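# Move strut channel from wall rack top to bench

## Task

Take the steel strut channel resting on the top arms of the wall rack and set it down on the work bench, then open the gripper and back the robot away. The robot must stay upright and not end up leaning; the channel must stay on the bench by itself, without the robot supporting it.

## Robot and tools

Robot: a wheeled base that can only drive straight and turn in place (no sideways motion), a column with a tilting head, and two six-joint arms, each with a two-finger gripper. Folded, as at the start, it is 0.73 m long, 0.62 m wide and 1.88 m tall, with its front 0.40 m ahead of the column.

Frames: the base frame sits on the floor midway between the drive wheels, under the column, with x forward, y left and z up. left_hand and right_hand are given in it; each is where the fingers join, and the tips reach 8 mm past it. The hand's z axis runs along the fingers (quat_wxyz maps (0, 0, 1) onto that direction) and its y axis along the opening. The odometry frame is the base frame at the start of the scene. base_odometry counts wheel turns only, so slip shows up as travel; heading is positive to the left, -3.142 to 3.142. If turned_by_wheels and turned_by_imu differ by more than about 4 % and by 0.05 rad or more, the base hit something or slipped, and the heading is off by that gap. base_tilt is in degrees, forward and right positive, with a fixed bias of up to about 1 degree.

execute_actions: "actions" is a list holding one action or none (none just returns state and images). An action may have "base", "joints", "speeds". "base" holds exactly one relative command counted from where the base last measured itself: {"translate_m": d}, metres, positive forward, -3 to 3; or {"rotate_rad": d}, radians, positive counter-clockwise seen from above, -3.2 to 3.2. "joints" is one object for both arms, keyed by joint name, each value an absolute target: head_tilt_rad -0.61 to 1.308 (0 level, positive down); left_joint1_rad and right_joint1_rad -2.879 to 2.879; joint2 0 to 3.141; joint3 0 to 3.019; joint4 -1.692 to 1.57; joint5 -1.57 to 1.57 (positive swings the hand to the robot's right); joint6 -2.094 to 2.094 (roll, positive clockwise seen from behind); left_gripper_m and right_gripper_m 0 to 0.093 m fingertip gap. "speeds" caps top speed for that action: translate_m 0.05 to 0.8 m/s, rotate_rad 0.1 to 1 rad/s (defaults are the maxima). Base moves needing more than 8.667 s are refused; no action runs past 15 s. Unknown keys or out-of-range values refuse the call with no motion. Joints you omit may still be driving toward earlier targets. "cameras" picks images: cam_head_left, cam_head_right, cam_left_wrist, cam_right_wrist, nav_camera; omitted, null or ["all"] gives all, [] none; the "pictures" line gives image order. If a result reports a stop, later calls in the same reply are skipped.

wait: "seconds" 0 to 10; nothing new is commanded. zoom_image: "camera" and "region" [x0, y0, x1, y1] in pixels from the top-left, at most 504 by 504, on the latest full image. finished_scene: "scene" is the current scene number; it ends the scene irreversibly and reports success. Replying with no tool call ends everything.

Arm geometry: with joint1 at -1.57 (left) or 1.57 (right) and joints 5, 6 at 0, the arm lies in a vertical plane pointing forward, 0.23 m beside the column. Let a = j2 - 0.35, b = 1.05 + j2 - j3, c = b - j4 (c = 1.57 means fingers straight down). Hand point ahead = 0.12 + 0.39 sin a + 0.38 cos b + 0.25 cos c; up = 1.46 + 0.39 cos a - 0.38 sin b - 0.25 sin c. Example: j2, j3, j4 = 0.93, 0.78, 0.14 gives 0.60 m ahead, 1.21 m up. Real hands sit up to about 5 cm lower and nearer the column (about 12 cm with heavy or far loads); trust the reported hand positions (1 to 3 cm accuracy). Reach is about 1 m from the shoulder; lowest about 0.47 m up at 0.3 m ahead, never the floor. Joint1 positive moves a hand forward, down and to the robot's left.

Loads with fingers down: 3.2 kg near 0.4 m ahead, 0.65 to 1.2 m up; 2 kg to 0.6 m ahead, 0.65 to 1.25 m; 1 kg to 0.8 m, 0.9 to 1.2 m; 0.3 kg to 0.6 m, 0.65 to 1.6 m. A gripper holds roughly 2 to 6 kg. Heavy loads with fingers less than about 1.2 rad below horizontal sag and give time_out or off_target.

Gripper: fingers 7 cm long; outer span is the opening plus 1 cm at the tips, plus 5 cm at the base; body 10 by 7 cm; wrist camera sticks out 11 cm on one side. To grip, command an opening smaller than the object; off_target is then normal. A reading staying 0.002 m or more above the target means something is held. Small joint changes (under about 0.03 rad, 0.08 for joints 2 and 3) may not move anything; for gentle contact step about 0.05 rad per call from your last target.

Results: base_status and joint_status per motion: done; off_target (stopped short, may still push); contact_stop (base only, wheel stalled: back off 0.05 m before retrying or turning); time_out; not_followed or "joint command not followed" (safety check blocked arm targets near the other arm, the body or an obstacle: move those joints at least 0.05 rad back, or move the other arm or the base away); limit_stop_at_motor_heat. on_its_own lists uncommanded behaviour; "held at" is a held target. motor_effort covers left_wheel and right_wheel only, in percent, peak in brackets. Joint torques and Motor temperatures are per arm in joint_positions order. To relieve a blocked arm, send back its reported positions (a loaded arm then sinks a little).

Cameras: head cameras 1.47 to 1.58 m up, tilted by head_tilt_rad; straight ahead may be up to 0.3 rad off the image centre. Wrist cameras look along the fingers, tilted 0.62 rad toward hand +x; with fingers down and arm forward they look back toward the robot, so things above image centre are farther out or lower than the tips. nav_camera is at the base front, 0.23 m up.

Avoid: arms striking or pressing each other; dropping, slamming or knocking things over; pushing the base into things for about 3 s (wheel motors cut out for 2 s); tables higher than 0.30 m sliding over the housing into the column; motors reaching 100 °C (arm drops). Objects may occasionally be nudged by outside pushes.

Each tool is called after ">>>" in YAML: its name, and indented under it one key for each argument.

## Session

>>> execute_actions:
  actions: []

Scene clock: 0.00 s.
Joint torques (N m, as the arm reports them, + toward a larger angle): no reading
Motor temperatures (°C, as the motors report them): left_arm=[27 27 26 26 24 24] | right_arm=[24 26 25 25 23 26]
base_odometry: x=+0.000 y=+0.000 heading=+0.000 (m, m, rad; odometry frame)
turned_by_wheels: +0.000 (rad since the last result)
turned_by_imu: +0.000 (rad since the last result)
base_tilt: forward=+0.2 right=-0.5 (deg)
base_status: not commanded
joint_positions: head_tilt_rad=+0.892 left_joint1_rad=-1.560 left_joint2_rad=+0.898 left_joint3_rad=+0.391 left_joint4_rad=-0.953 left_joint5_rad=+0.030 left_joint6_rad=-0.070 left_gripper_m=+0.095 right_joint1_rad=+1.557 right_joint2_rad=+0.905 right_joint3_rad=+0.418 right_joint4_rad=-0.980 right_joint5_rad=-0.013 right_joint6_rad=-0.055 right_gripper_m=+0.094
joint_status: not commanded
wheel_motors_off: 0
motor_effort: left_wheel=+3 right_wheel=-1 (%)
left_hand: x=+0.1342 y=+0.2216 z=+1.2563 quat_wxyz=(+0.451, +0.042, -0.892, -0.005) (m; base frame)
right_hand: x=+0.1428 y=-0.2261 z=+1.2566 quat_wxyz=(+0.454, +0.015, -0.891, -0.014) (m; base frame)
pictures: cam_head_left, cam_head_right, cam_left_wrist, cam_right_wrist, nav_camera
Images, in order (width x height): cam_head_left 896x504, cam_head_right 896x504, cam_left_wrist 504x504, cam_right_wrist 504x504, nav_camera 896x504.

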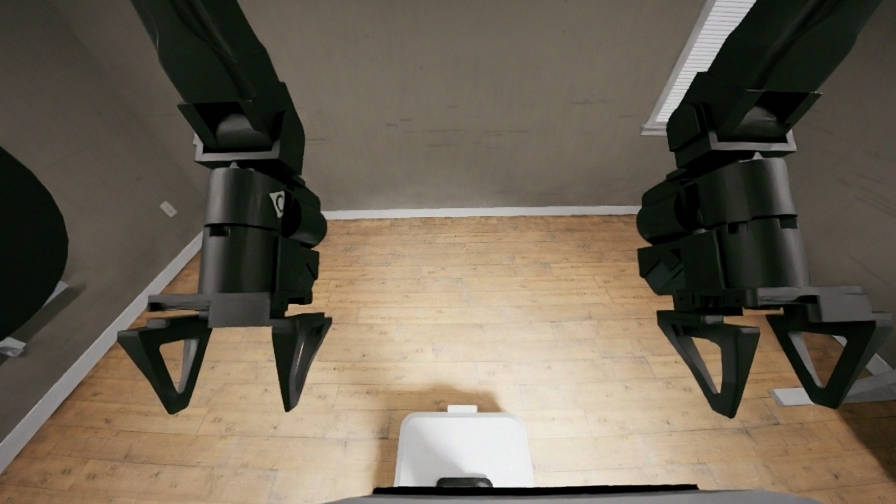

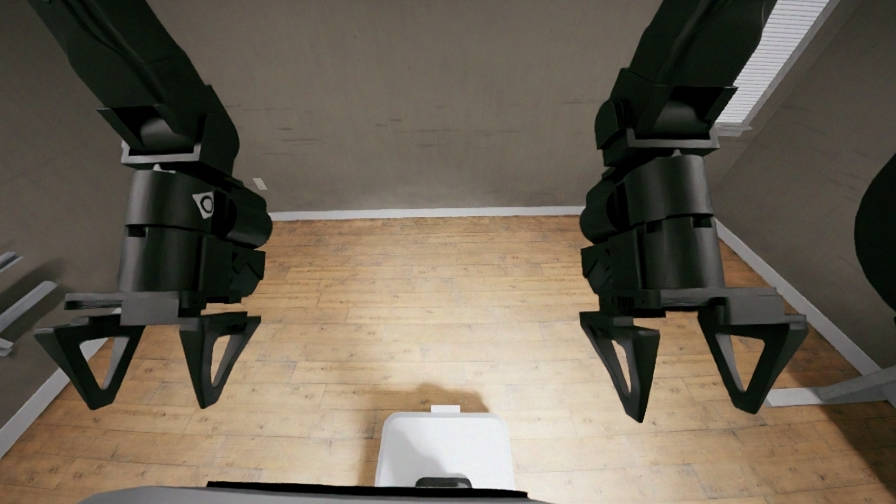

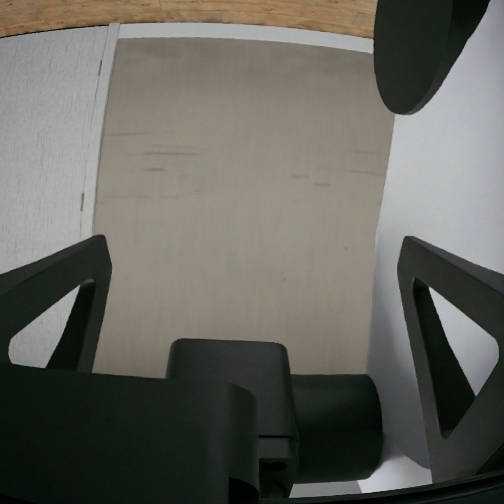

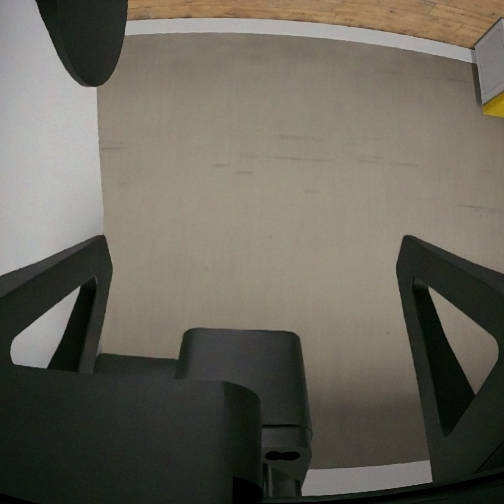

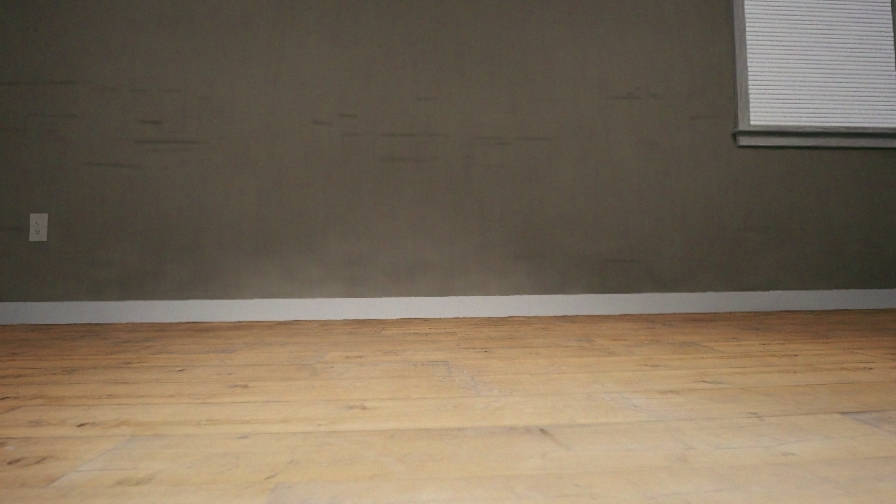

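Rack appears on the left wall.

>>> execute_actions:
  actions:
    - {"base":{"rotate_rad":1.57},"joints":{"head_tilt_rad":0.2}}
  cameras: ["cam_head_left","nav_camera"]

Scene clock: 11.17 s.
Joint torques (N m, as the arm reports them, + toward a larger angle): left_arm=[ 0.91 -7.78 -1.37 -1.1  -0.06 -0.07] | right_arm=[ 0.87 -7.57 -0.89 -1.63 -0.12  0.06]
Motor temperatures (°C, as the motors report them): left_arm=[27 27 27 26 24 24] | right_arm=[24 27 25 25 23 26]
base_odometry: x=+0.000 y=+0.000 heading=+1.570 (m, m, rad; odometry frame)
turned_by_wheels: +1.570 (rad since the last result)
turned_by_imu: +1.569 (rad since the last result)
base_tilt: forward=+0.1 right=-0.5 (deg)
base_status: done
joint_positions: head_tilt_rad=+0.220 left_joint1_rad=-1.560 left_joint2_rad=+0.898 left_joint3_rad=+0.391 left_joint4_rad=-0.953 left_joint5_rad=+0.030 left_joint6_rad=-0.070 left_gripper_m=+0.095 right_joint1_rad=+1.557 right_joint2_rad=+0.905 right_joint3_rad=+0.418 right_joint4_rad=-0.980 right_joint5_rad=-0.013 right_joint6_rad=-0.055 right_gripper_m=+0.094
joint_status: all done
wheel_motors_off: 0
motor_effort: left_wheel=-2(33) right_wheel=+2(38) (%)
left_hand: x=+0.1342 y=+0.2216 z=+1.2563 quat_wxyz=(+0.451, +0.042, -0.892, -0.005) (m; base frame)
right_hand: x=+0.1428 y=-0.2261 z=+1.2566 quat_wxyz=(+0.454, +0.015, -0.891, -0.014) (m; base frame)
pictures: cam_head_left, nav_camera
Images, in order (width x height): cam_head_left 896x504, nav_camera 896x504.

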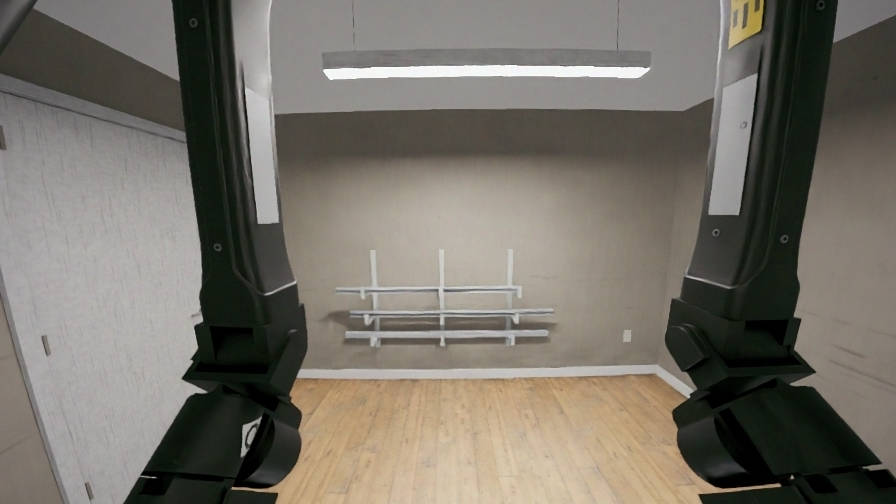

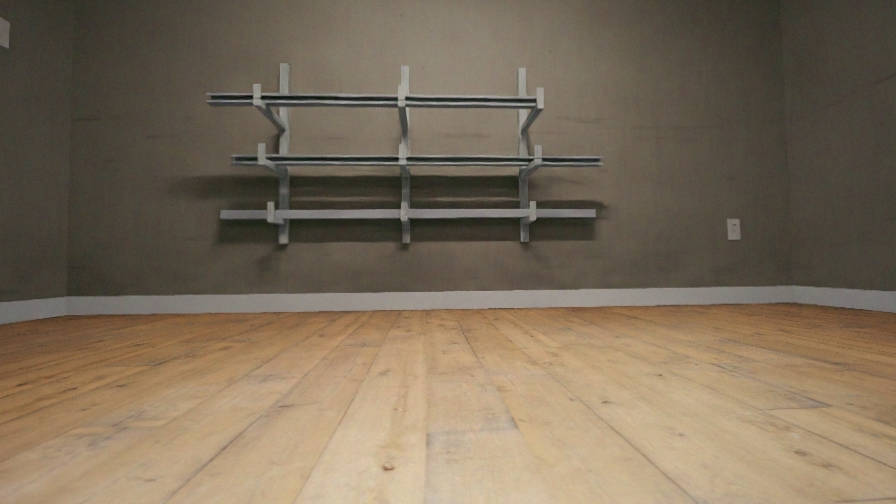

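>>> execute_actions:
  actions:
    - {"base":{"rotate_rad":1.57}}
  cameras: ["cam_head_left"]

>>> execute_actions:
  actions:
    - {"base":{"rotate_rad":1.57}}
  cameras: ["cam_head_left"]

Scene clock: 20.20 s.
Joint torques (N m, as the arm reports them, + toward a larger angle): left_arm=[ 0.92 -7.74 -1.27 -1.07 -0.06 -0.06] | right_arm=[ 0.67 -7.53 -0.86 -1.63 -0.11  0.06]
Motor temperatures (°C, as the motors report them): left_arm=[27 27 27 26 24 24] | right_arm=[24 27 25 25 23 26]
base_odometry: x=+0.000 y=+0.000 heading=+3.139 (m, m, rad; odometry frame)
turned_by_wheels: +1.570 (rad since the last result)
turned_by_imu: +1.574 (rad since the last result)
base_tilt: forward=+0.2 right=-0.4 (deg)
base_status: done
joint_positions: head_tilt_rad=+0.220 left_joint1_rad=-1.560 left_joint2_rad=+0.898 left_joint3_rad=+0.391 left_joint4_rad=-0.953 left_joint5_rad=+0.030 left_joint6_rad=-0.070 left_gripper_m=+0.095 right_joint1_rad=+1.557 right_joint2_rad=+0.905 right_joint3_rad=+0.418 right_joint4_rad=-0.980 right_joint5_rad=-0.013 right_joint6_rad=-0.055 right_gripper_m=+0.094
joint_status: not commanded
wheel_motors_off: 0
motor_effort: left_wheel=-2(27) right_wheel=+2(25) (%)
left_hand: x=+0.1342 y=+0.2216 z=+1.2563 quat_wxyz=(+0.451, +0.042, -0.892, -0.005) (m; base frame)
right_hand: x=+0.1428 y=-0.2261 z=+1.2566 quat_wxyz=(+0.454, +0.015, -0.891, -0.014) (m; base frame)
pictures: cam_head_left
Images, in order (width x height): cam_head_left 896x504.

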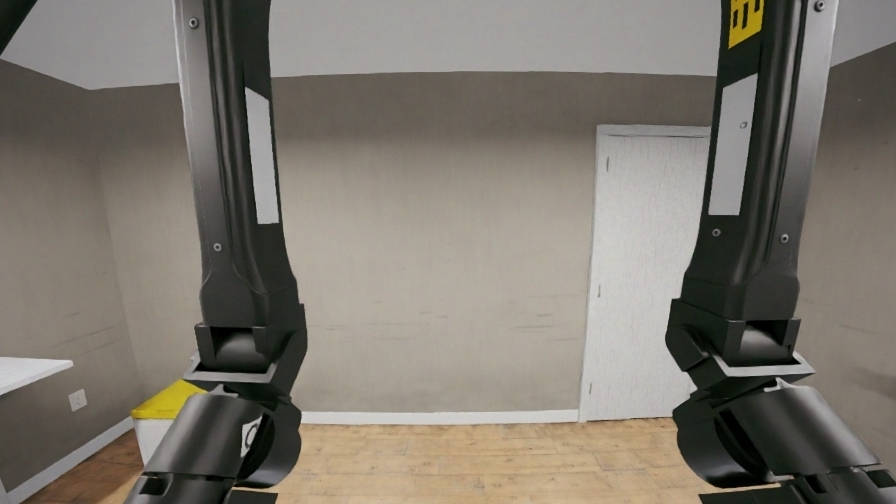

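Scene clock: 23.07 s.
Joint torques (N m, as the arm reports them, + toward a larger angle): left_arm=[ 0.87 -7.75 -1.34 -1.1  -0.07 -0.06] | right_arm=[ 0.74 -7.61 -0.87 -1.69 -0.13  0.06]
Motor temperatures (°C, as the motors report them): left_arm=[27 27 27 26 24 24] | right_arm=[24 27 25 25 23 26]
base_odometry: x=+0.000 y=+0.000 heading=-1.574 (m, m, rad; odometry frame)
turned_by_wheels: +1.570 (rad since the last result)
turned_by_imu: +1.574 (rad since the last result)
base_tilt: forward=+0.3 right=-0.4 (deg)
base_status: done
joint_positions: head_tilt_rad=+0.220 left_joint1_rad=-1.560 left_joint2_rad=+0.898 left_joint3_rad=+0.391 left_joint4_rad=-0.953 left_joint5_rad=+0.030 left_joint6_rad=-0.070 left_gripper_m=+0.095 right_joint1_rad=+1.557 right_joint2_rad=+0.905 right_joint3_rad=+0.418 right_joint4_rad=-0.980 right_joint5_rad=-0.013 right_joint6_rad=-0.055 right_gripper_m=+0.094
joint_status: not commanded
wheel_motors_off: 0
motor_effort: left_wheel=-2(26) right_wheel=+3(25) (%)
left_hand: x=+0.1342 y=+0.2216 z=+1.2563 quat_wxyz=(+0.451, +0.042, -0.892, -0.005) (m; base frame)
right_hand: x=+0.1428 y=-0.2261 z=+1.2566 quat_wxyz=(+0.454, +0.015, -0.891, -0.014) (m; base frame)
pictures: cam_head_left
Images, in order (width x height): cam_head_left 896x504.

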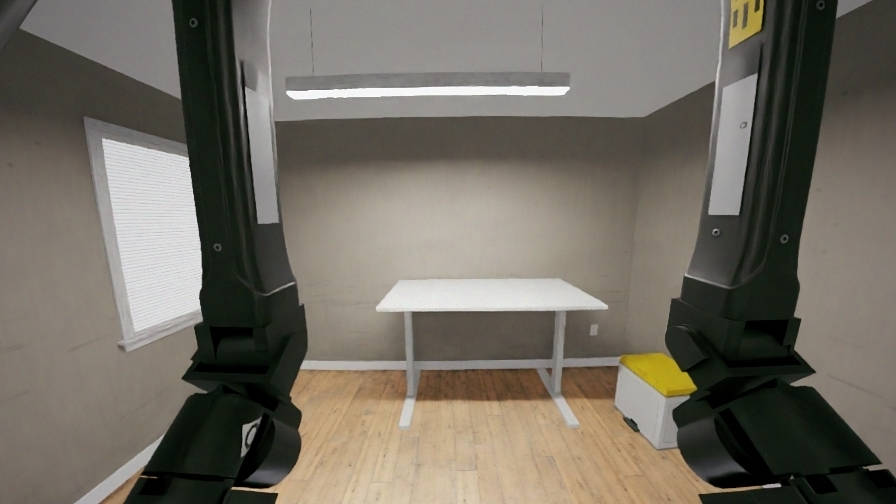

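>>> execute_actions:
  actions:
    - {"base":{"rotate_rad":-1.57}}
  cameras: []

>>> execute_actions:
  actions:
    - {"base":{"translate_m":0.27}}
  cameras: []

>>> execute_actions:
  actions:
    - {"base":{"rotate_rad":-1.57}}
  cameras: []

>>> execute_actions:
  actions:
    - {"base":{"translate_m":0.8}}
  cameras: ["cam_head_left","nav_camera"]

Scene clock: 36.67 s.
Joint torques (N m, as the arm reports them, + toward a larger angle): left_arm=[ 0.84 -7.69 -1.33 -1.08 -0.06 -0.07] | right_arm=[ 0.62 -7.66 -0.89 -1.6  -0.12  0.06]
Motor temperatures (°C, as the motors report them): left_arm=[27 27 27 26 24 24] | right_arm=[24 27 25 25 23 26]
base_odometry: x=+0.000 y=+0.000 heading=+3.139 (m, m, rad; odometry frame)
turned_by_wheels: -1.570 (rad since the last result)
turned_by_imu: -1.570 (rad since the last result)
base_tilt: forward=+0.3 right=-0.4 (deg)
base_status: done
joint_positions: head_tilt_rad=+0.220 left_joint1_rad=-1.560 left_joint2_rad=+0.898 left_joint3_rad=+0.391 left_joint4_rad=-0.953 left_joint5_rad=+0.030 left_joint6_rad=-0.070 left_gripper_m=+0.095 right_joint1_rad=+1.557 right_joint2_rad=+0.905 right_joint3_rad=+0.418 right_joint4_rad=-0.980 right_joint5_rad=-0.013 right_joint6_rad=-0.055 right_gripper_m=+0.094
joint_status: not commanded
wheel_motors_off: 0
motor_effort: left_wheel=+0(32) right_wheel=-3(27) (%)
left_hand: x=+0.1342 y=+0.2216 z=+1.2563 quat_wxyz=(+0.451, +0.042, -0.892, -0.005) (m; base frame)
right_hand: x=+0.1428 y=-0.2261 z=+1.2566 quat_wxyz=(+0.454, +0.015, -0.891, -0.014) (m; base frame)
pictures: none
No camera images: the call's "cameras" was empty. Leave "cameras" out to get every camera's image.

Scene clock: 38.53 s.
Joint torques (N m, as the arm reports them, + toward a larger angle): left_arm=[ 0.85 -7.76 -1.48 -1.08 -0.06 -0.07] | right_arm=[ 0.79 -7.58 -1.01 -1.66 -0.11  0.06]
Motor temperatures (°C, as the motors report them): left_arm=[27 27 27 26 24 24] | right_arm=[24 27 25 25 23 26]
base_odometry: x=-0.270 y=+0.001 heading=+3.138 (m, m, rad; odometry frame)
turned_by_wheels: -0.001 (rad since the last result)
turned_by_imu: -0.001 (rad since the last result)
base_tilt: forward=+0.3 right=-0.5 (deg)
base_status: done
joint_positions: head_tilt_rad=+0.219 left_joint1_rad=-1.560 left_joint2_rad=+0.898 left_joint3_rad=+0.394 left_joint4_rad=-0.953 left_joint5_rad=+0.030 left_joint6_rad=-0.070 left_gripper_m=+0.095 right_joint1_rad=+1.557 right_joint2_rad=+0.905 right_joint3_rad=+0.421 right_joint4_rad=-0.980 right_joint5_rad=-0.013 right_joint6_rad=-0.055 right_gripper_m=+0.094
joint_status: not commanded
wheel_motors_off: 0
motor_effort: left_wheel=-1(54) right_wheel=+1(48) (%)
left_hand: x=+0.1356 y=+0.2216 z=+1.2558 quat_wxyz=(+0.450, +0.042, -0.892, -0.005) (m; base frame)
right_hand: x=+0.1442 y=-0.2261 z=+1.2561 quat_wxyz=(+0.453, +0.016, -0.891, -0.014) (m; base frame)
pictures: none
No camera images: the call's "cameras" was empty. Leave "cameras" out to get every camera's image.

Scene clock: 41.40 s.
Joint torques (N m, as the arm reports them, + toward a larger angle): left_arm=[ 0.85 -7.79 -1.51 -1.07 -0.06 -0.07] | right_arm=[ 0.69 -7.61 -1.03 -1.67 -0.11  0.05]
Motor temperatures (°C, as the motors report them): left_arm=[27 27 27 26 24 24] | right_arm=[24 27 25 25 23 26]
base_odometry: x=-0.270 y=+0.001 heading=+1.569 (m, m, rad; odometry frame)
turned_by_wheels: -1.570 (rad since the last result)
turned_by_imu: -1.570 (rad since the last result)
base_tilt: forward=+0.3 right=-0.5 (deg)
base_status: done
joint_positions: head_tilt_rad=+0.219 left_joint1_rad=-1.560 left_joint2_rad=+0.898 left_joint3_rad=+0.394 left_joint4_rad=-0.953 left_joint5_rad=+0.030 left_joint6_rad=-0.070 left_gripper_m=+0.095 right_joint1_rad=+1.557 right_joint2_rad=+0.905 right_joint3_rad=+0.421 right_joint4_rad=-0.980 right_joint5_rad=-0.013 right_joint6_rad=-0.055 right_gripper_m=+0.094
joint_status: not commanded
wheel_motors_off: 0
motor_effort: left_wheel=+2(42) right_wheel=-2(41) (%)
left_hand: x=+0.1356 y=+0.2216 z=+1.2558 quat_wxyz=(+0.450, +0.042, -0.892, -0.005) (m; base frame)
right_hand: x=+0.1442 y=-0.2261 z=+1.2561 quat_wxyz=(+0.453, +0.016, -0.891, -0.014) (m; base frame)
pictures: none
No camera images: the call's "cameras" was empty. Leave "cameras" out to get every camera's image.

Scene clock: 44.23 s.
Joint torques (N m, as the arm reports them, + toward a larger angle): left_arm=[ 0.81 -7.67 -1.53 -1.09 -0.06 -0.07] | right_arm=[ 0.77 -7.51 -1.   -1.6  -0.13  0.06]
Motor temperatures (°C, as the motors report them): left_arm=[27 28 27 26 24 24] | right_arm=[24 27 25 25 23 26]
base_odometry: x=-0.268 y=+0.801 heading=+1.569 (m, m, rad; odometry frame)
turned_by_wheels: +0.000 (rad since the last result)
turned_by_imu: -0.001 (rad since the last result)
base_tilt: forward=+0.1 right=-0.3 (deg)
base_status: done
joint_positions: head_tilt_rad=+0.219 left_joint1_rad=-1.560 left_joint2_rad=+0.898 left_joint3_rad=+0.394 left_joint4_rad=-0.953 left_joint5_rad=+0.030 left_joint6_rad=-0.070 left_gripper_m=+0.095 right_joint1_rad=+1.557 right_joint2_rad=+0.905 right_joint3_rad=+0.421 right_joint4_rad=-0.980 right_joint5_rad=-0.013 right_joint6_rad=-0.055 right_gripper_m=+0.094
joint_status: not commanded
wheel_motors_off: 0
motor_effort: left_wheel=+0(54) right_wheel=+0(51) (%)
left_hand: x=+0.1354 y=+0.2216 z=+1.2559 quat_wxyz=(+0.450, +0.042, -0.892, -0.005) (m; base frame)
right_hand: x=+0.1442 y=-0.2261 z=+1.2561 quat_wxyz=(+0.453, +0.016, -0.891, -0.014) (m; base frame)
pictures: cam_head_left, nav_camera
Images, in order (width x height): cam_head_left 896x504, nav_camera 896x504.

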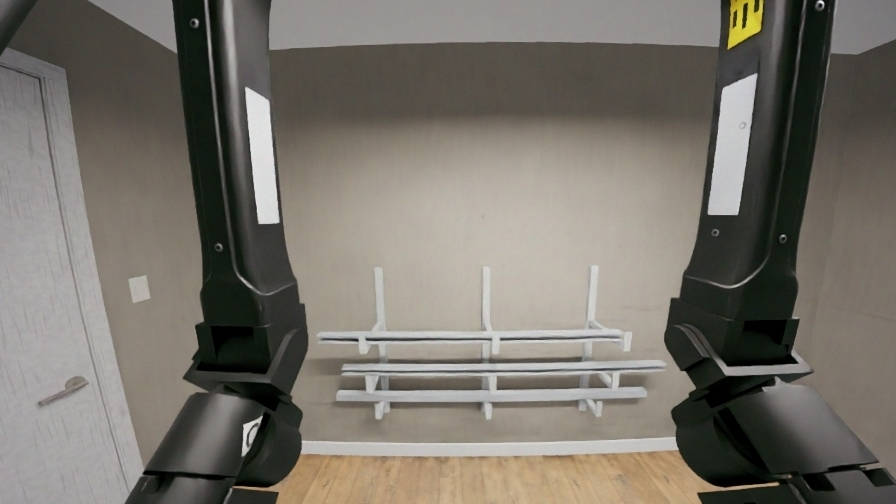

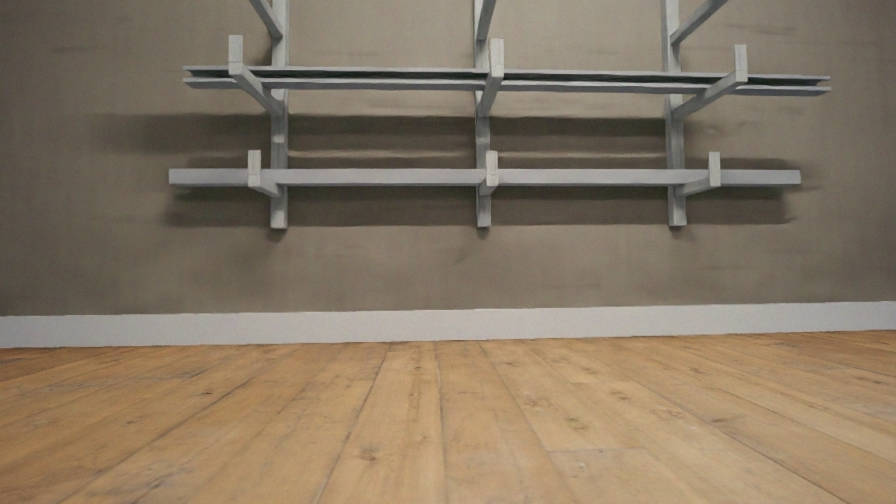

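>>> execute_actions:
  actions:
    - {"joints":{"head_tilt_rad":0.7,"left_joint2_rad":1.15,"left_joint3_rad":1.03,"left_joint4_rad":-0.4,"right_joint2_rad":1.15,"right_joint3_rad":1.03,"right_joint4_rad":-0.4}}
  cameras: []

>>> execute_actions:
  actions:
    - {"base":{"translate_m":0.7,"speeds":0}}

>>> execute_actions:
  actions:
    - {"base":{"translate_m":0.7}}
  cameras: ["cam_head_left","cam_left_wrist","cam_right_wrist"]

Scene clock: 71.40 s.
Joint torques (N m, as the arm reports them, + toward a larger angle): left_arm=[  0.82 -17.49   3.74   0.27  -0.06  -0.07] | right_arm=[  0.52 -16.22   3.08   0.12  -0.12   0.06]
Motor temperatures (°C, as the motors report them): left_arm=[27 28 27 26 24 24] | right_arm=[24 27 25 25 23 26]
base_odometry: x=-0.268 y=+0.801 heading=+1.569 (m, m, rad; odometry frame)
turned_by_wheels: +0.000 (rad since the last result)
turned_by_imu: -0.001 (rad since the last result)
base_tilt: forward=+0.2 right=-0.5 (deg)
base_status: not commanded
joint_positions: head_tilt_rad=+0.703 left_joint1_rad=-1.560 left_joint2_rad=+1.149 left_joint3_rad=+1.031 left_joint4_rad=-0.395 left_joint5_rad=+0.030 left_joint6_rad=-0.070 left_gripper_m=+0.095 right_joint1_rad=+1.557 right_joint2_rad=+1.149 right_joint3_rad=+1.033 right_joint4_rad=-0.399 right_joint5_rad=-0.013 right_joint6_rad=-0.055 right_gripper_m=+0.094
joint_status: all done
wheel_motors_off: 0
motor_effort: left_wheel=-1(4) right_wheel=+1(3) (%)
left_hand: x=+0.5538 y=+0.2250 z=+1.1266 quat_wxyz=(-0.005, +0.038, -0.999, +0.010) (m; base frame)
right_hand: x=+0.5543 y=-0.2306 z=+1.1271 quat_wxyz=(-0.004, +0.024, -1.000, +0.000) (m; base frame)
pictures: none
No camera images: the call's "cameras" was empty. Leave "cameras" out to get every camera's image.


Scene clock: 74.27 s.
Joint torques (N m, as the arm reports them, + toward a larger angle): left_arm=[  0.92 -17.48   3.69   0.33  -0.06  -0.06] | right_arm=[  0.68 -16.08   3.38   0.11  -0.12   0.07]
Motor temperatures (°C, as the motors report them): left_arm=[27 28 27 26 24 24] | right_arm=[24 28 25 25 23 26]
base_odometry: x=-0.267 y=+1.501 heading=+1.568 (m, m, rad; odometry frame)
turned_by_wheels: +0.000 (rad since the last result)
turned_by_imu: -0.001 (rad since the last result)
base_tilt: forward=+0.3 right=-0.4 (deg)
base_status: done
joint_positions: head_tilt_rad=+0.703 left_joint1_rad=-1.560 left_joint2_rad=+1.149 left_joint3_rad=+1.031 left_joint4_rad=-0.397 left_joint5_rad=+0.030 left_joint6_rad=-0.070 left_gripper_m=+0.095 right_joint1_rad=+1.557 right_joint2_rad=+1.149 right_joint3_rad=+1.028 right_joint4_rad=-0.399 right_joint5_rad=-0.013 right_joint6_rad=-0.055 right_gripper_m=+0.094
joint_status: not commanded
wheel_motors_off: 0
motor_effort: left_wheel=+0(36) right_wheel=+0(37) (%)
left_hand: x=+0.5531 y=+0.2250 z=+1.1265 quat_wxyz=(-0.003, +0.038, -0.999, +0.010) (m; base frame)
right_hand: x=+0.5509 y=-0.2306 z=+1.1262 quat_wxyz=(-0.002, +0.024, -1.000, +0.000) (m; base frame)
pictures: cam_head_left, cam_left_wrist, cam_right_wrist
Images, in order (width x height): cam_head_left 896x504, cam_left_wrist 504x504, cam_right_wrist 504x504.

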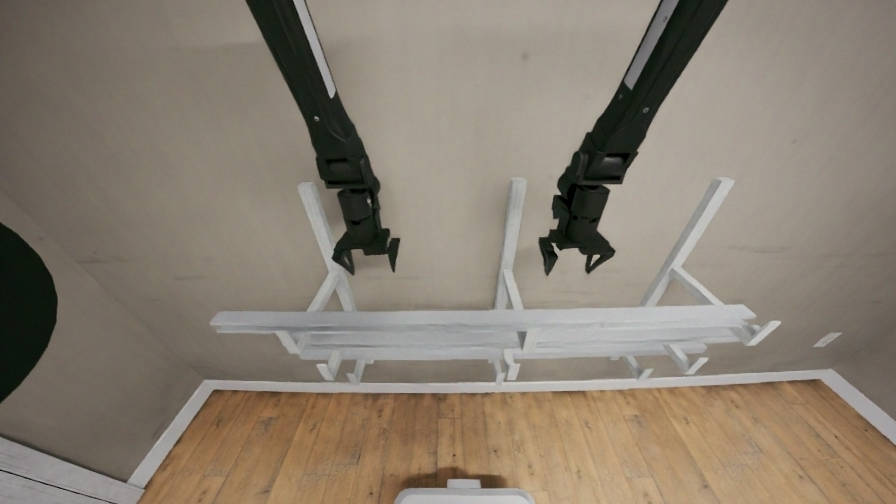

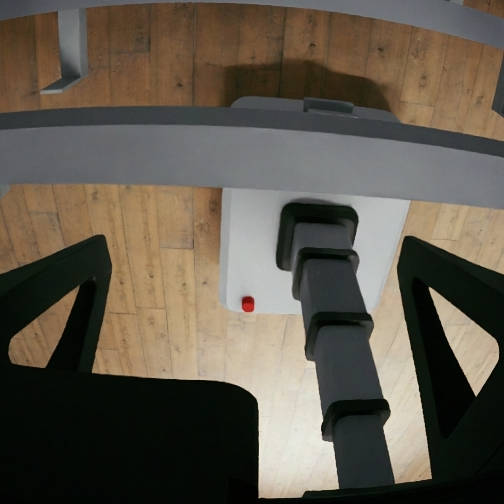

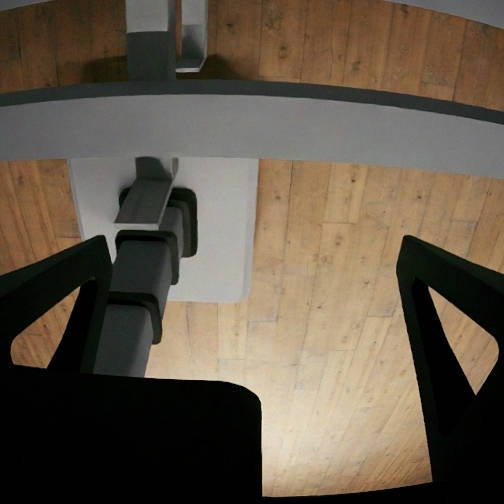

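>>> execute_actions:
  actions:
    - {"base":{"translate_m":-0.15},"joints":{"left_joint6_rad":1.57,"right_joint6_rad":-1.57}}
  cameras: ["cam_head_left","cam_left_wrist","cam_right_wrist"]

Scene clock: 87.50 s.
Joint torques (N m, as the arm reports them, + toward a larger angle): left_arm=[  0.84 -17.34   3.81   0.33   0.04   0.04] | right_arm=[  0.61 -16.37   3.64  -0.02  -0.2   -0.03]
Motor temperatures (°C, as the motors report them): left_arm=[27 30 27 26 24 24] | right_arm=[24 29 25 25 23 26]
base_odometry: x=-0.267 y=+1.351 heading=+1.569 (m, m, rad; odometry frame)
turned_by_wheels: +0.000 (rad since the last result)
turned_by_imu: +0.000 (rad since the last result)
base_tilt: forward=+0.3 right=-0.5 (deg)
base_status: done
joint_positions: head_tilt_rad=+0.704 left_joint1_rad=-1.560 left_joint2_rad=+1.149 left_joint3_rad=+1.028 left_joint4_rad=-0.399 left_joint5_rad=+0.030 left_joint6_rad=+1.558 left_gripper_m=+0.095 right_joint1_rad=+1.557 right_joint2_rad=+1.149 right_joint3_rad=+1.023 right_joint4_rad=-0.399 right_joint5_rad=-0.013 right_joint6_rad=-1.562 right_gripper_m=+0.094
joint_status: all done
wheel_motors_off: 0
motor_effort: left_wheel=+0(36) right_wheel=+1(34) (%)
left_hand: x=+0.5511 y=+0.2250 z=+1.1261 quat_wxyz=(-0.008, -0.701, -0.713, +0.006) (m; base frame)
right_hand: x=+0.5481 y=-0.2306 z=+1.1253 quat_wxyz=(+0.000, +0.701, -0.713, -0.001) (m; base frame)
pictures: cam_head_left, cam_left_wrist, cam_right_wrist
Images, in order (width x height): cam_head_left 896x504, cam_left_wrist 504x504, cam_right_wrist 504x504.

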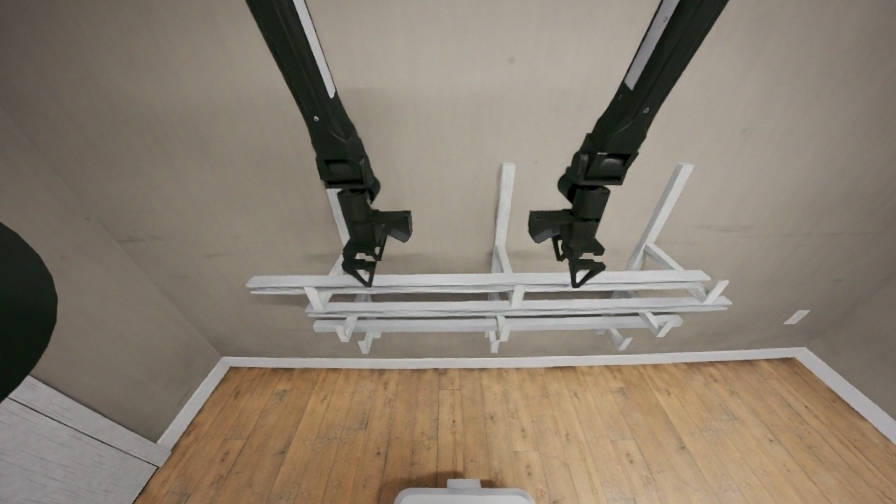

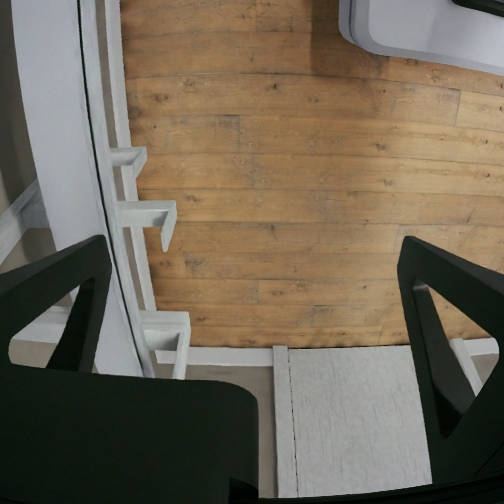

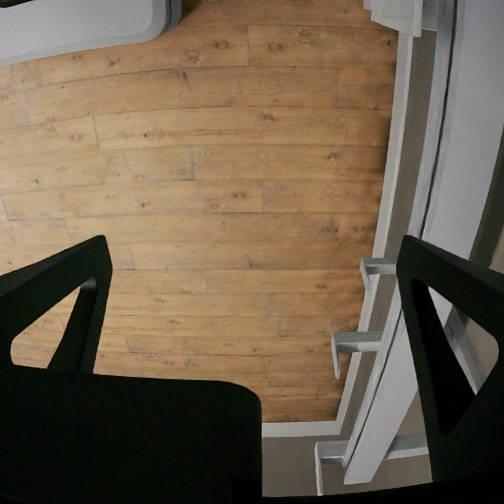

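>>> execute_actions:
  actions:
    - {"base":{"translate_m":0.09}}
  cameras: ["cam_left_wrist","cam_right_wrist"]

Scene clock: 93.90 s.
Joint torques (N m, as the arm reports them, + toward a larger angle): left_arm=[  0.83 -17.47   3.69   0.35   0.04   0.03] | right_arm=[  0.96 -16.02   3.5    0.08  -0.21  -0.04]
Motor temperatures (°C, as the motors report them): left_arm=[27 30 27 26 24 24] | right_arm=[24 30 26 25 23 26]
base_odometry: x=-0.267 y=+1.441 heading=+1.569 (m, m, rad; odometry frame)
turned_by_wheels: +0.000 (rad since the last result)
turned_by_imu: -0.001 (rad since the last result)
base_tilt: forward=+0.2 right=-0.6 (deg)
base_status: done
joint_positions: head_tilt_rad=+0.704 left_joint1_rad=-1.560 left_joint2_rad=+1.149 left_joint3_rad=+1.029 left_joint4_rad=-0.399 left_joint5_rad=+0.030 left_joint6_rad=+1.559 left_gripper_m=+0.095 right_joint1_rad=+1.557 right_joint2_rad=+1.149 right_joint3_rad=+1.025 right_joint4_rad=-0.399 right_joint5_rad=-0.013 right_joint6_rad=-1.562 right_gripper_m=+0.094
joint_status: not commanded
wheel_motors_off: 0
motor_effort: left_wheel=+0(35) right_wheel=+0(31) (%)
left_hand: x=+0.5517 y=+0.2250 z=+1.1263 quat_wxyz=(-0.009, -0.701, -0.713, +0.006) (m; base frame)
right_hand: x=+0.5492 y=-0.2306 z=+1.1256 quat_wxyz=(+0.000, +0.701, -0.713, +0.000) (m; base frame)
pictures: cam_left_wrist, cam_right_wrist
Images, in order (width x height): cam_left_wrist 504x504, cam_right_wrist 504x504.

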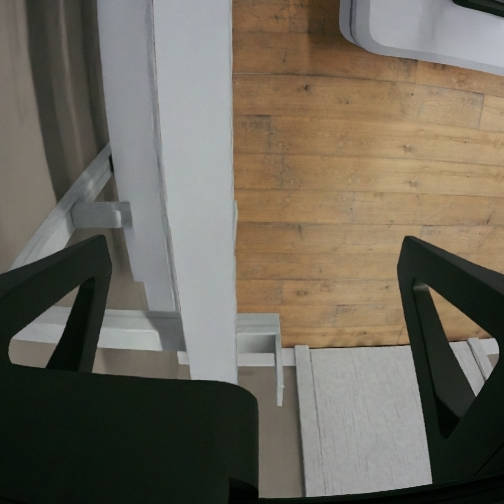

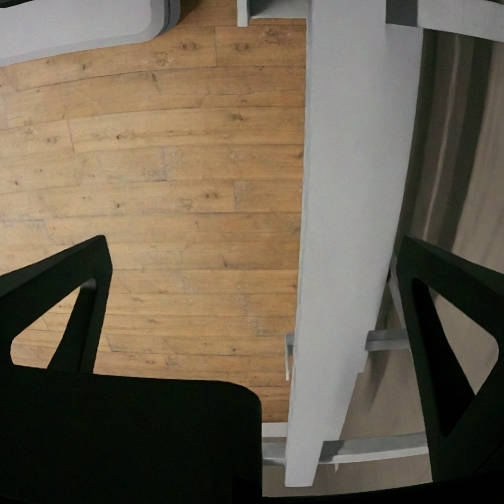

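>>> execute_actions:
  actions:
    - {"base":{"translate_m":0.055}}
  cameras: []

>>> execute_actions:
  actions:
    - {"joints":{"left_joint2_rad":1.22,"left_joint3_rad":1.0,"left_joint4_rad":-0.3,"right_joint2_rad":1.22,"right_joint3_rad":1.0,"right_joint4_rad":-0.3}}
  cameras: ["cam_head_left","cam_left_wrist","cam_right_wrist"]

Scene clock: 104.27 s.
Joint torques (N m, as the arm reports them, + toward a larger angle): left_arm=[  0.85 -17.34   3.72   0.33   0.04   0.03] | right_arm=[  0.65 -15.92   3.47  -0.03  -0.2   -0.03]
Motor temperatures (°C, as the motors report them): left_arm=[27 31 27 26 24 24] | right_arm=[24 30 26 25 23 26]
base_odometry: x=-0.267 y=+1.496 heading=+1.568 (m, m, rad; odometry frame)
turned_by_wheels: +0.000 (rad since the last result)
turned_by_imu: -0.001 (rad since the last result)
base_tilt: forward=+0.3 right=-0.4 (deg)
base_status: done
joint_positions: head_tilt_rad=+0.704 left_joint1_rad=-1.560 left_joint2_rad=+1.149 left_joint3_rad=+1.029 left_joint4_rad=-0.399 left_joint5_rad=+0.030 left_joint6_rad=+1.559 left_gripper_m=+0.095 right_joint1_rad=+1.557 right_joint2_rad=+1.149 right_joint3_rad=+1.025 right_joint4_rad=-0.399 right_joint5_rad=-0.013 right_joint6_rad=-1.562 right_gripper_m=+0.094
joint_status: not commanded
wheel_motors_off: 0
motor_effort: left_wheel=-1(36) right_wheel=+2(34) (%)
left_hand: x=+0.5519 y=+0.2250 z=+1.1263 quat_wxyz=(-0.009, -0.701, -0.713, +0.006) (m; base frame)
right_hand: x=+0.5494 y=-0.2306 z=+1.1257 quat_wxyz=(+0.000, +0.702, -0.713, +0.000) (m; base frame)
pictures: none
No camera images: the call's "cameras" was empty. Leave "cameras" out to get every camera's image.

Scene clock: 105.00 s.
Joint torques (N m, as the arm reports them, + toward a larger angle): left_arm=[  0.78 -17.04   2.36   0.59   0.04   0.03] | right_arm=[  0.79 -15.66   2.56   0.36  -0.21  -0.04]
Motor temperatures (°C, as the motors report them): left_arm=[27 31 27 26 24 24] | right_arm=[24 30 26 25 23 26]
base_odometry: x=-0.267 y=+1.496 heading=+1.568 (m, m, rad; odometry frame)
turned_by_wheels: +0.000 (rad since the last result)
turned_by_imu: +0.000 (rad since the last result)
base_tilt: forward=+0.2 right=-0.5 (deg)
base_status: not commanded
joint_positions: head_tilt_rad=+0.704 left_joint1_rad=-1.560 left_joint2_rad=+1.217 left_joint3_rad=+1.005 left_joint4_rad=-0.308 left_joint5_rad=+0.030 left_joint6_rad=+1.559 left_gripper_m=+0.095 right_joint1_rad=+1.557 right_joint2_rad=+1.218 right_joint3_rad=+0.999 right_joint4_rad=-0.310 right_joint5_rad=-0.013 right_joint6_rad=-1.562 right_gripper_m=+0.094
joint_status: all done
wheel_motors_off: 0
motor_effort: left_wheel=+0(1) right_wheel=+0(2) (%)
left_hand: x=+0.5366 y=+0.2252 z=+1.0948 quat_wxyz=(-0.009, -0.701, -0.713, +0.006) (m; base frame)
right_hand: x=+0.5315 y=-0.2309 z=+1.0934 quat_wxyz=(+0.002, +0.702, -0.713, -0.002) (m; base frame)
pictures: cam_head_left, cam_left_wrist, cam_right_wrist
Images, in order (width x height): cam_head_left 896x504, cam_left_wrist 504x504, cam_right_wrist 504x504.

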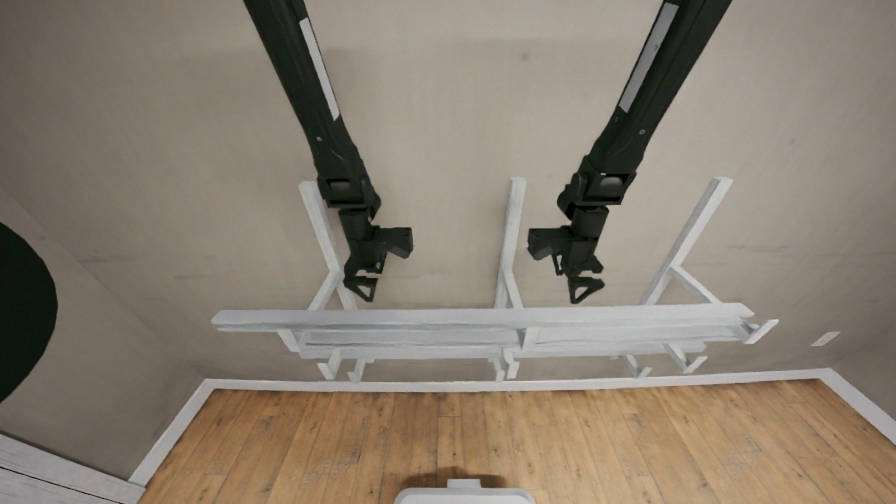

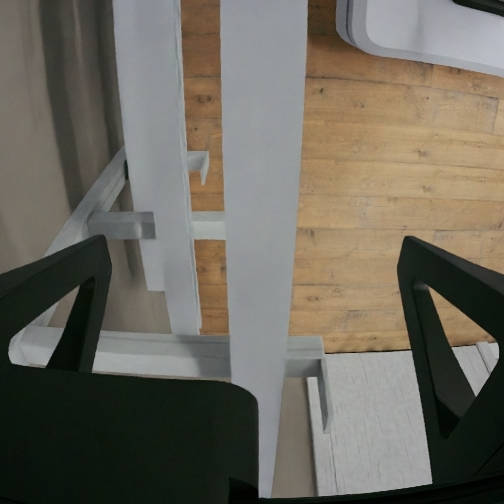

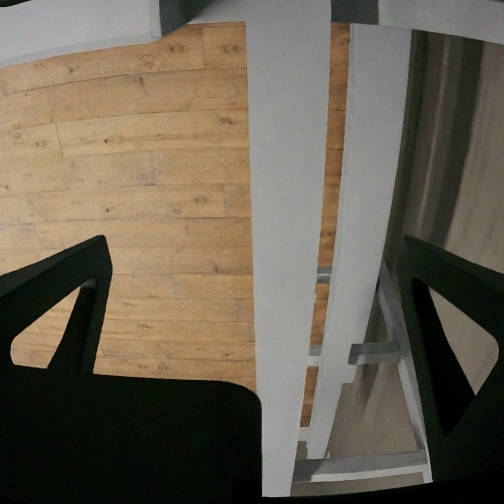

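>>> execute_actions:
  actions:
    - {"joints":{"left_joint2_rad":1.5,"left_joint3_rad":1.12,"left_joint4_rad":-0.14,"right_joint2_rad":1.5,"right_joint3_rad":1.12,"right_joint4_rad":-0.14}}
  cameras: ["cam_head_left","cam_left_wrist","cam_right_wrist"]

Scene clock: 114.80 s.
Joint torques (N m, as the arm reports them, + toward a larger angle): left_arm=[  0.84 -19.33   1.49   0.31   0.04   0.03] | right_arm=[  0.66 -17.91   1.49  -0.23  -0.22  -0.01]
Motor temperatures (°C, as the motors report them): left_arm=[27 31 27 26 24 24] | right_arm=[24 30 26 25 23 26]
base_odometry: x=-0.267 y=+1.496 heading=+1.568 (m, m, rad; odometry frame)
turned_by_wheels: +0.000 (rad since the last result)
turned_by_imu: +0.000 (rad since the last result)
base_tilt: forward=+0.2 right=-0.6 (deg)
base_status: not commanded
joint_positions: head_tilt_rad=+0.704 left_joint1_rad=-1.560 left_joint2_rad=+1.518 left_joint3_rad=+1.116 left_joint4_rad=-0.139 left_joint5_rad=+0.030 left_joint6_rad=+1.559 left_gripper_m=+0.095 right_joint1_rad=+1.557 right_joint2_rad=+1.514 right_joint3_rad=+1.115 right_joint4_rad=-0.134 right_joint5_rad=-0.013 right_joint6_rad=-1.563 right_gripper_m=+0.094
joint_status: all done
wheel_motors_off: 0
motor_effort: left_wheel=+0(3) right_wheel=+1(4) (%)
left_hand: x=+0.5202 y=+0.2262 z=+0.9808 quat_wxyz=(-0.001, -0.701, -0.713, +0.014) (m; base frame)
right_hand: x=+0.5227 y=-0.2321 z=+0.9821 quat_wxyz=(+0.003, +0.702, -0.712, -0.004) (m; base frame)
pictures: cam_head_left, cam_left_wrist, cam_right_wrist
Images, in order (width x height): cam_head_left 896x504, cam_left_wrist 504x504, cam_right_wrist 504x504.

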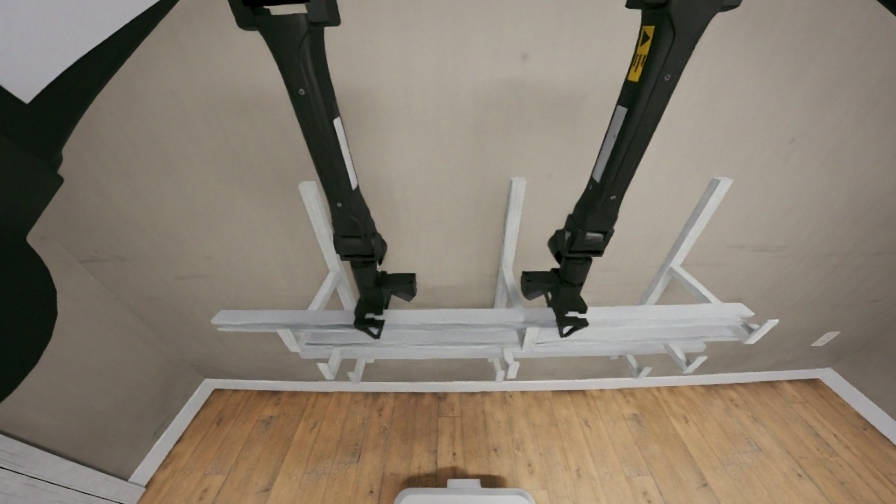

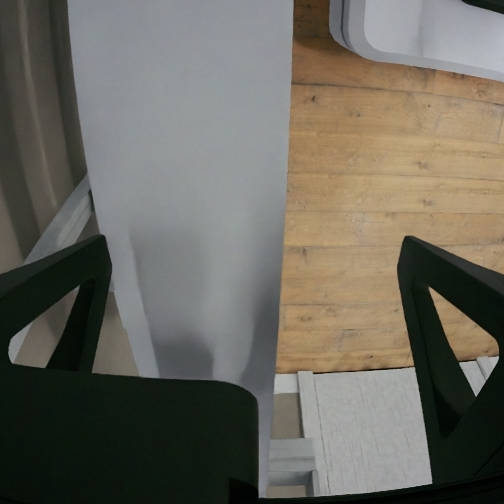

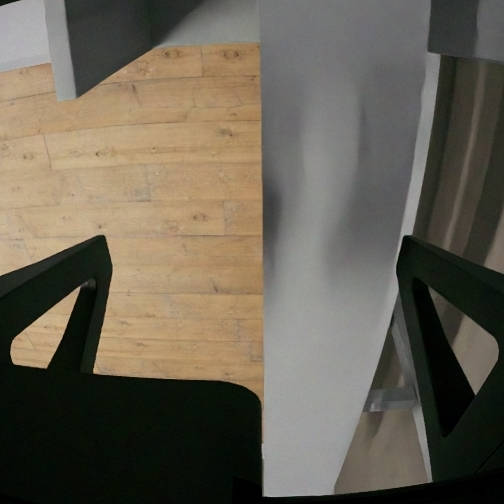

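>>> execute_actions:
  actions:
    - {"joints":{"left_gripper_m":0.02,"right_gripper_m":0.02}}
  cameras: []

>>> execute_actions:
  actions:
    - {"joints":{"left_joint2_rad":1.15,"left_joint3_rad":1.03,"left_joint4_rad":-0.4,"right_joint2_rad":1.15,"right_joint3_rad":1.03,"right_joint4_rad":-0.4}}
  cameras: ["cam_head_left"]

Scene clock: 122.70 s.
Joint torques (N m, as the arm reports them, + toward a larger angle): left_arm=[  0.87 -19.59   0.4    0.05   0.05   0.03] | right_arm=[  0.56 -18.39  -0.34  -0.48  -0.21   0.02]
Motor temperatures (°C, as the motors report them): left_arm=[27 32 27 26 24 24] | right_arm=[24 31 25 25 23 26]
base_odometry: x=-0.267 y=+1.496 heading=+1.568 (m, m, rad; odometry frame)
turned_by_wheels: +0.000 (rad since the last result)
turned_by_imu: +0.000 (rad since the last result)
base_tilt: forward=+0.1 right=-0.4 (deg)
base_status: not commanded
joint_positions: head_tilt_rad=+0.704 left_joint1_rad=-1.560 left_joint2_rad=+1.517 left_joint3_rad=+1.130 left_joint4_rad=-0.129 left_joint5_rad=+0.030 left_joint6_rad=+1.559 left_gripper_m=+0.041 right_joint1_rad=+1.557 right_joint2_rad=+1.512 right_joint3_rad=+1.144 right_joint4_rad=-0.125 right_joint5_rad=-0.013 right_joint6_rad=-1.566 right_gripper_m=+0.039
joint_status: left_gripper_m off_target (ended at +0.041, target +0.020); right_gripper_m off_target (ended at +0.039, target +0.020)
wheel_motors_off: 0
motor_effort: left_wheel=-2(3) right_wheel=-3(5) (%)
left_hand: x=+0.5320 y=+0.2262 z=+0.9818 quat_wxyz=(-0.010, -0.701, -0.713, +0.005) (m; base frame)
right_hand: x=+0.5442 y=-0.2323 z=+0.9845 quat_wxyz=(-0.011, +0.703, -0.711, +0.011) (m; base frame)
pictures: none
No camera images: the call's "cameras" was empty. Leave "cameras" out to get every camera's image.

Scene clock: 123.97 s.
Joint torques (N m, as the arm reports them, + toward a larger angle): left_arm=[  1.32 -28.14   2.95  -0.94  -0.07   0.1 ] | right_arm=[  0.7  -15.1    3.29  -0.38  -0.24   0.04]
Motor temperatures (°C, as the motors report them): left_arm=[27 32 27 26 24 24] | right_arm=[24 31 25 25 23 26]
base_odometry: x=-0.267 y=+1.496 heading=+1.568 (m, m, rad; odometry frame)
turned_by_wheels: +0.000 (rad since the last result)
turned_by_imu: +0.000 (rad since the last result)
base_tilt: forward=+0.3 right=-0.5 (deg)
base_status: not commanded
joint_positions: head_tilt_rad=+0.704 left_joint1_rad=-1.568 left_joint2_rad=+1.281 left_joint3_rad=+1.021 left_joint4_rad=-0.366 left_joint5_rad=+0.033 left_joint6_rad=+1.553 left_gripper_m=+0.041 right_joint1_rad=+1.557 right_joint2_rad=+1.138 right_joint3_rad=+1.031 right_joint4_rad=-0.390 right_joint5_rad=-0.012 right_joint6_rad=-1.568 right_gripper_m=+0.020
joint_status: all done
wheel_motors_off: 0
on_its_own: right_gripper_m moved -0.019 to your old target +0.020
motor_effort: left_wheel=-2(8) right_wheel=+1(5) (%)
left_hand: x=+0.5074 y=+0.2206 z=+1.0714 quat_wxyz=(+0.026, -0.699, -0.713, +0.047) (m; base frame)
right_hand: x=+0.5589 y=-0.2307 z=+1.1314 quat_wxyz=(-0.009, +0.704, -0.710, +0.010) (m; base frame)
pictures: cam_head_left
Images, in order (width x height): cam_head_left 896x504.

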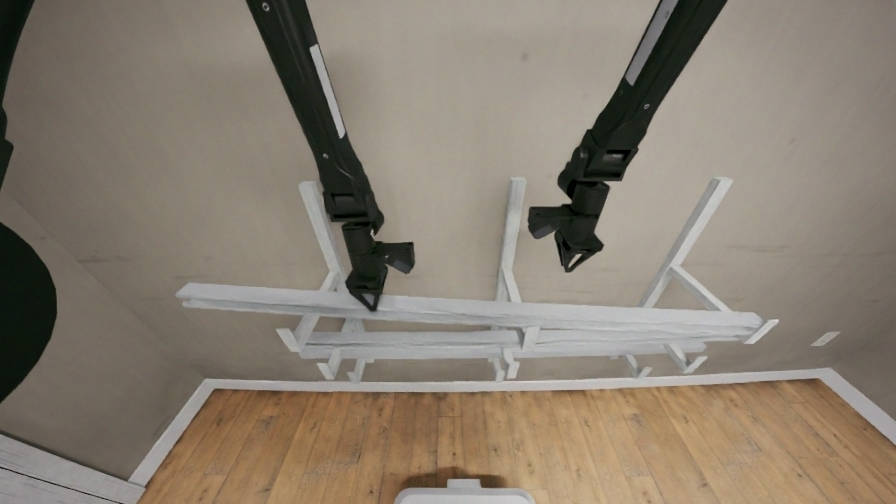

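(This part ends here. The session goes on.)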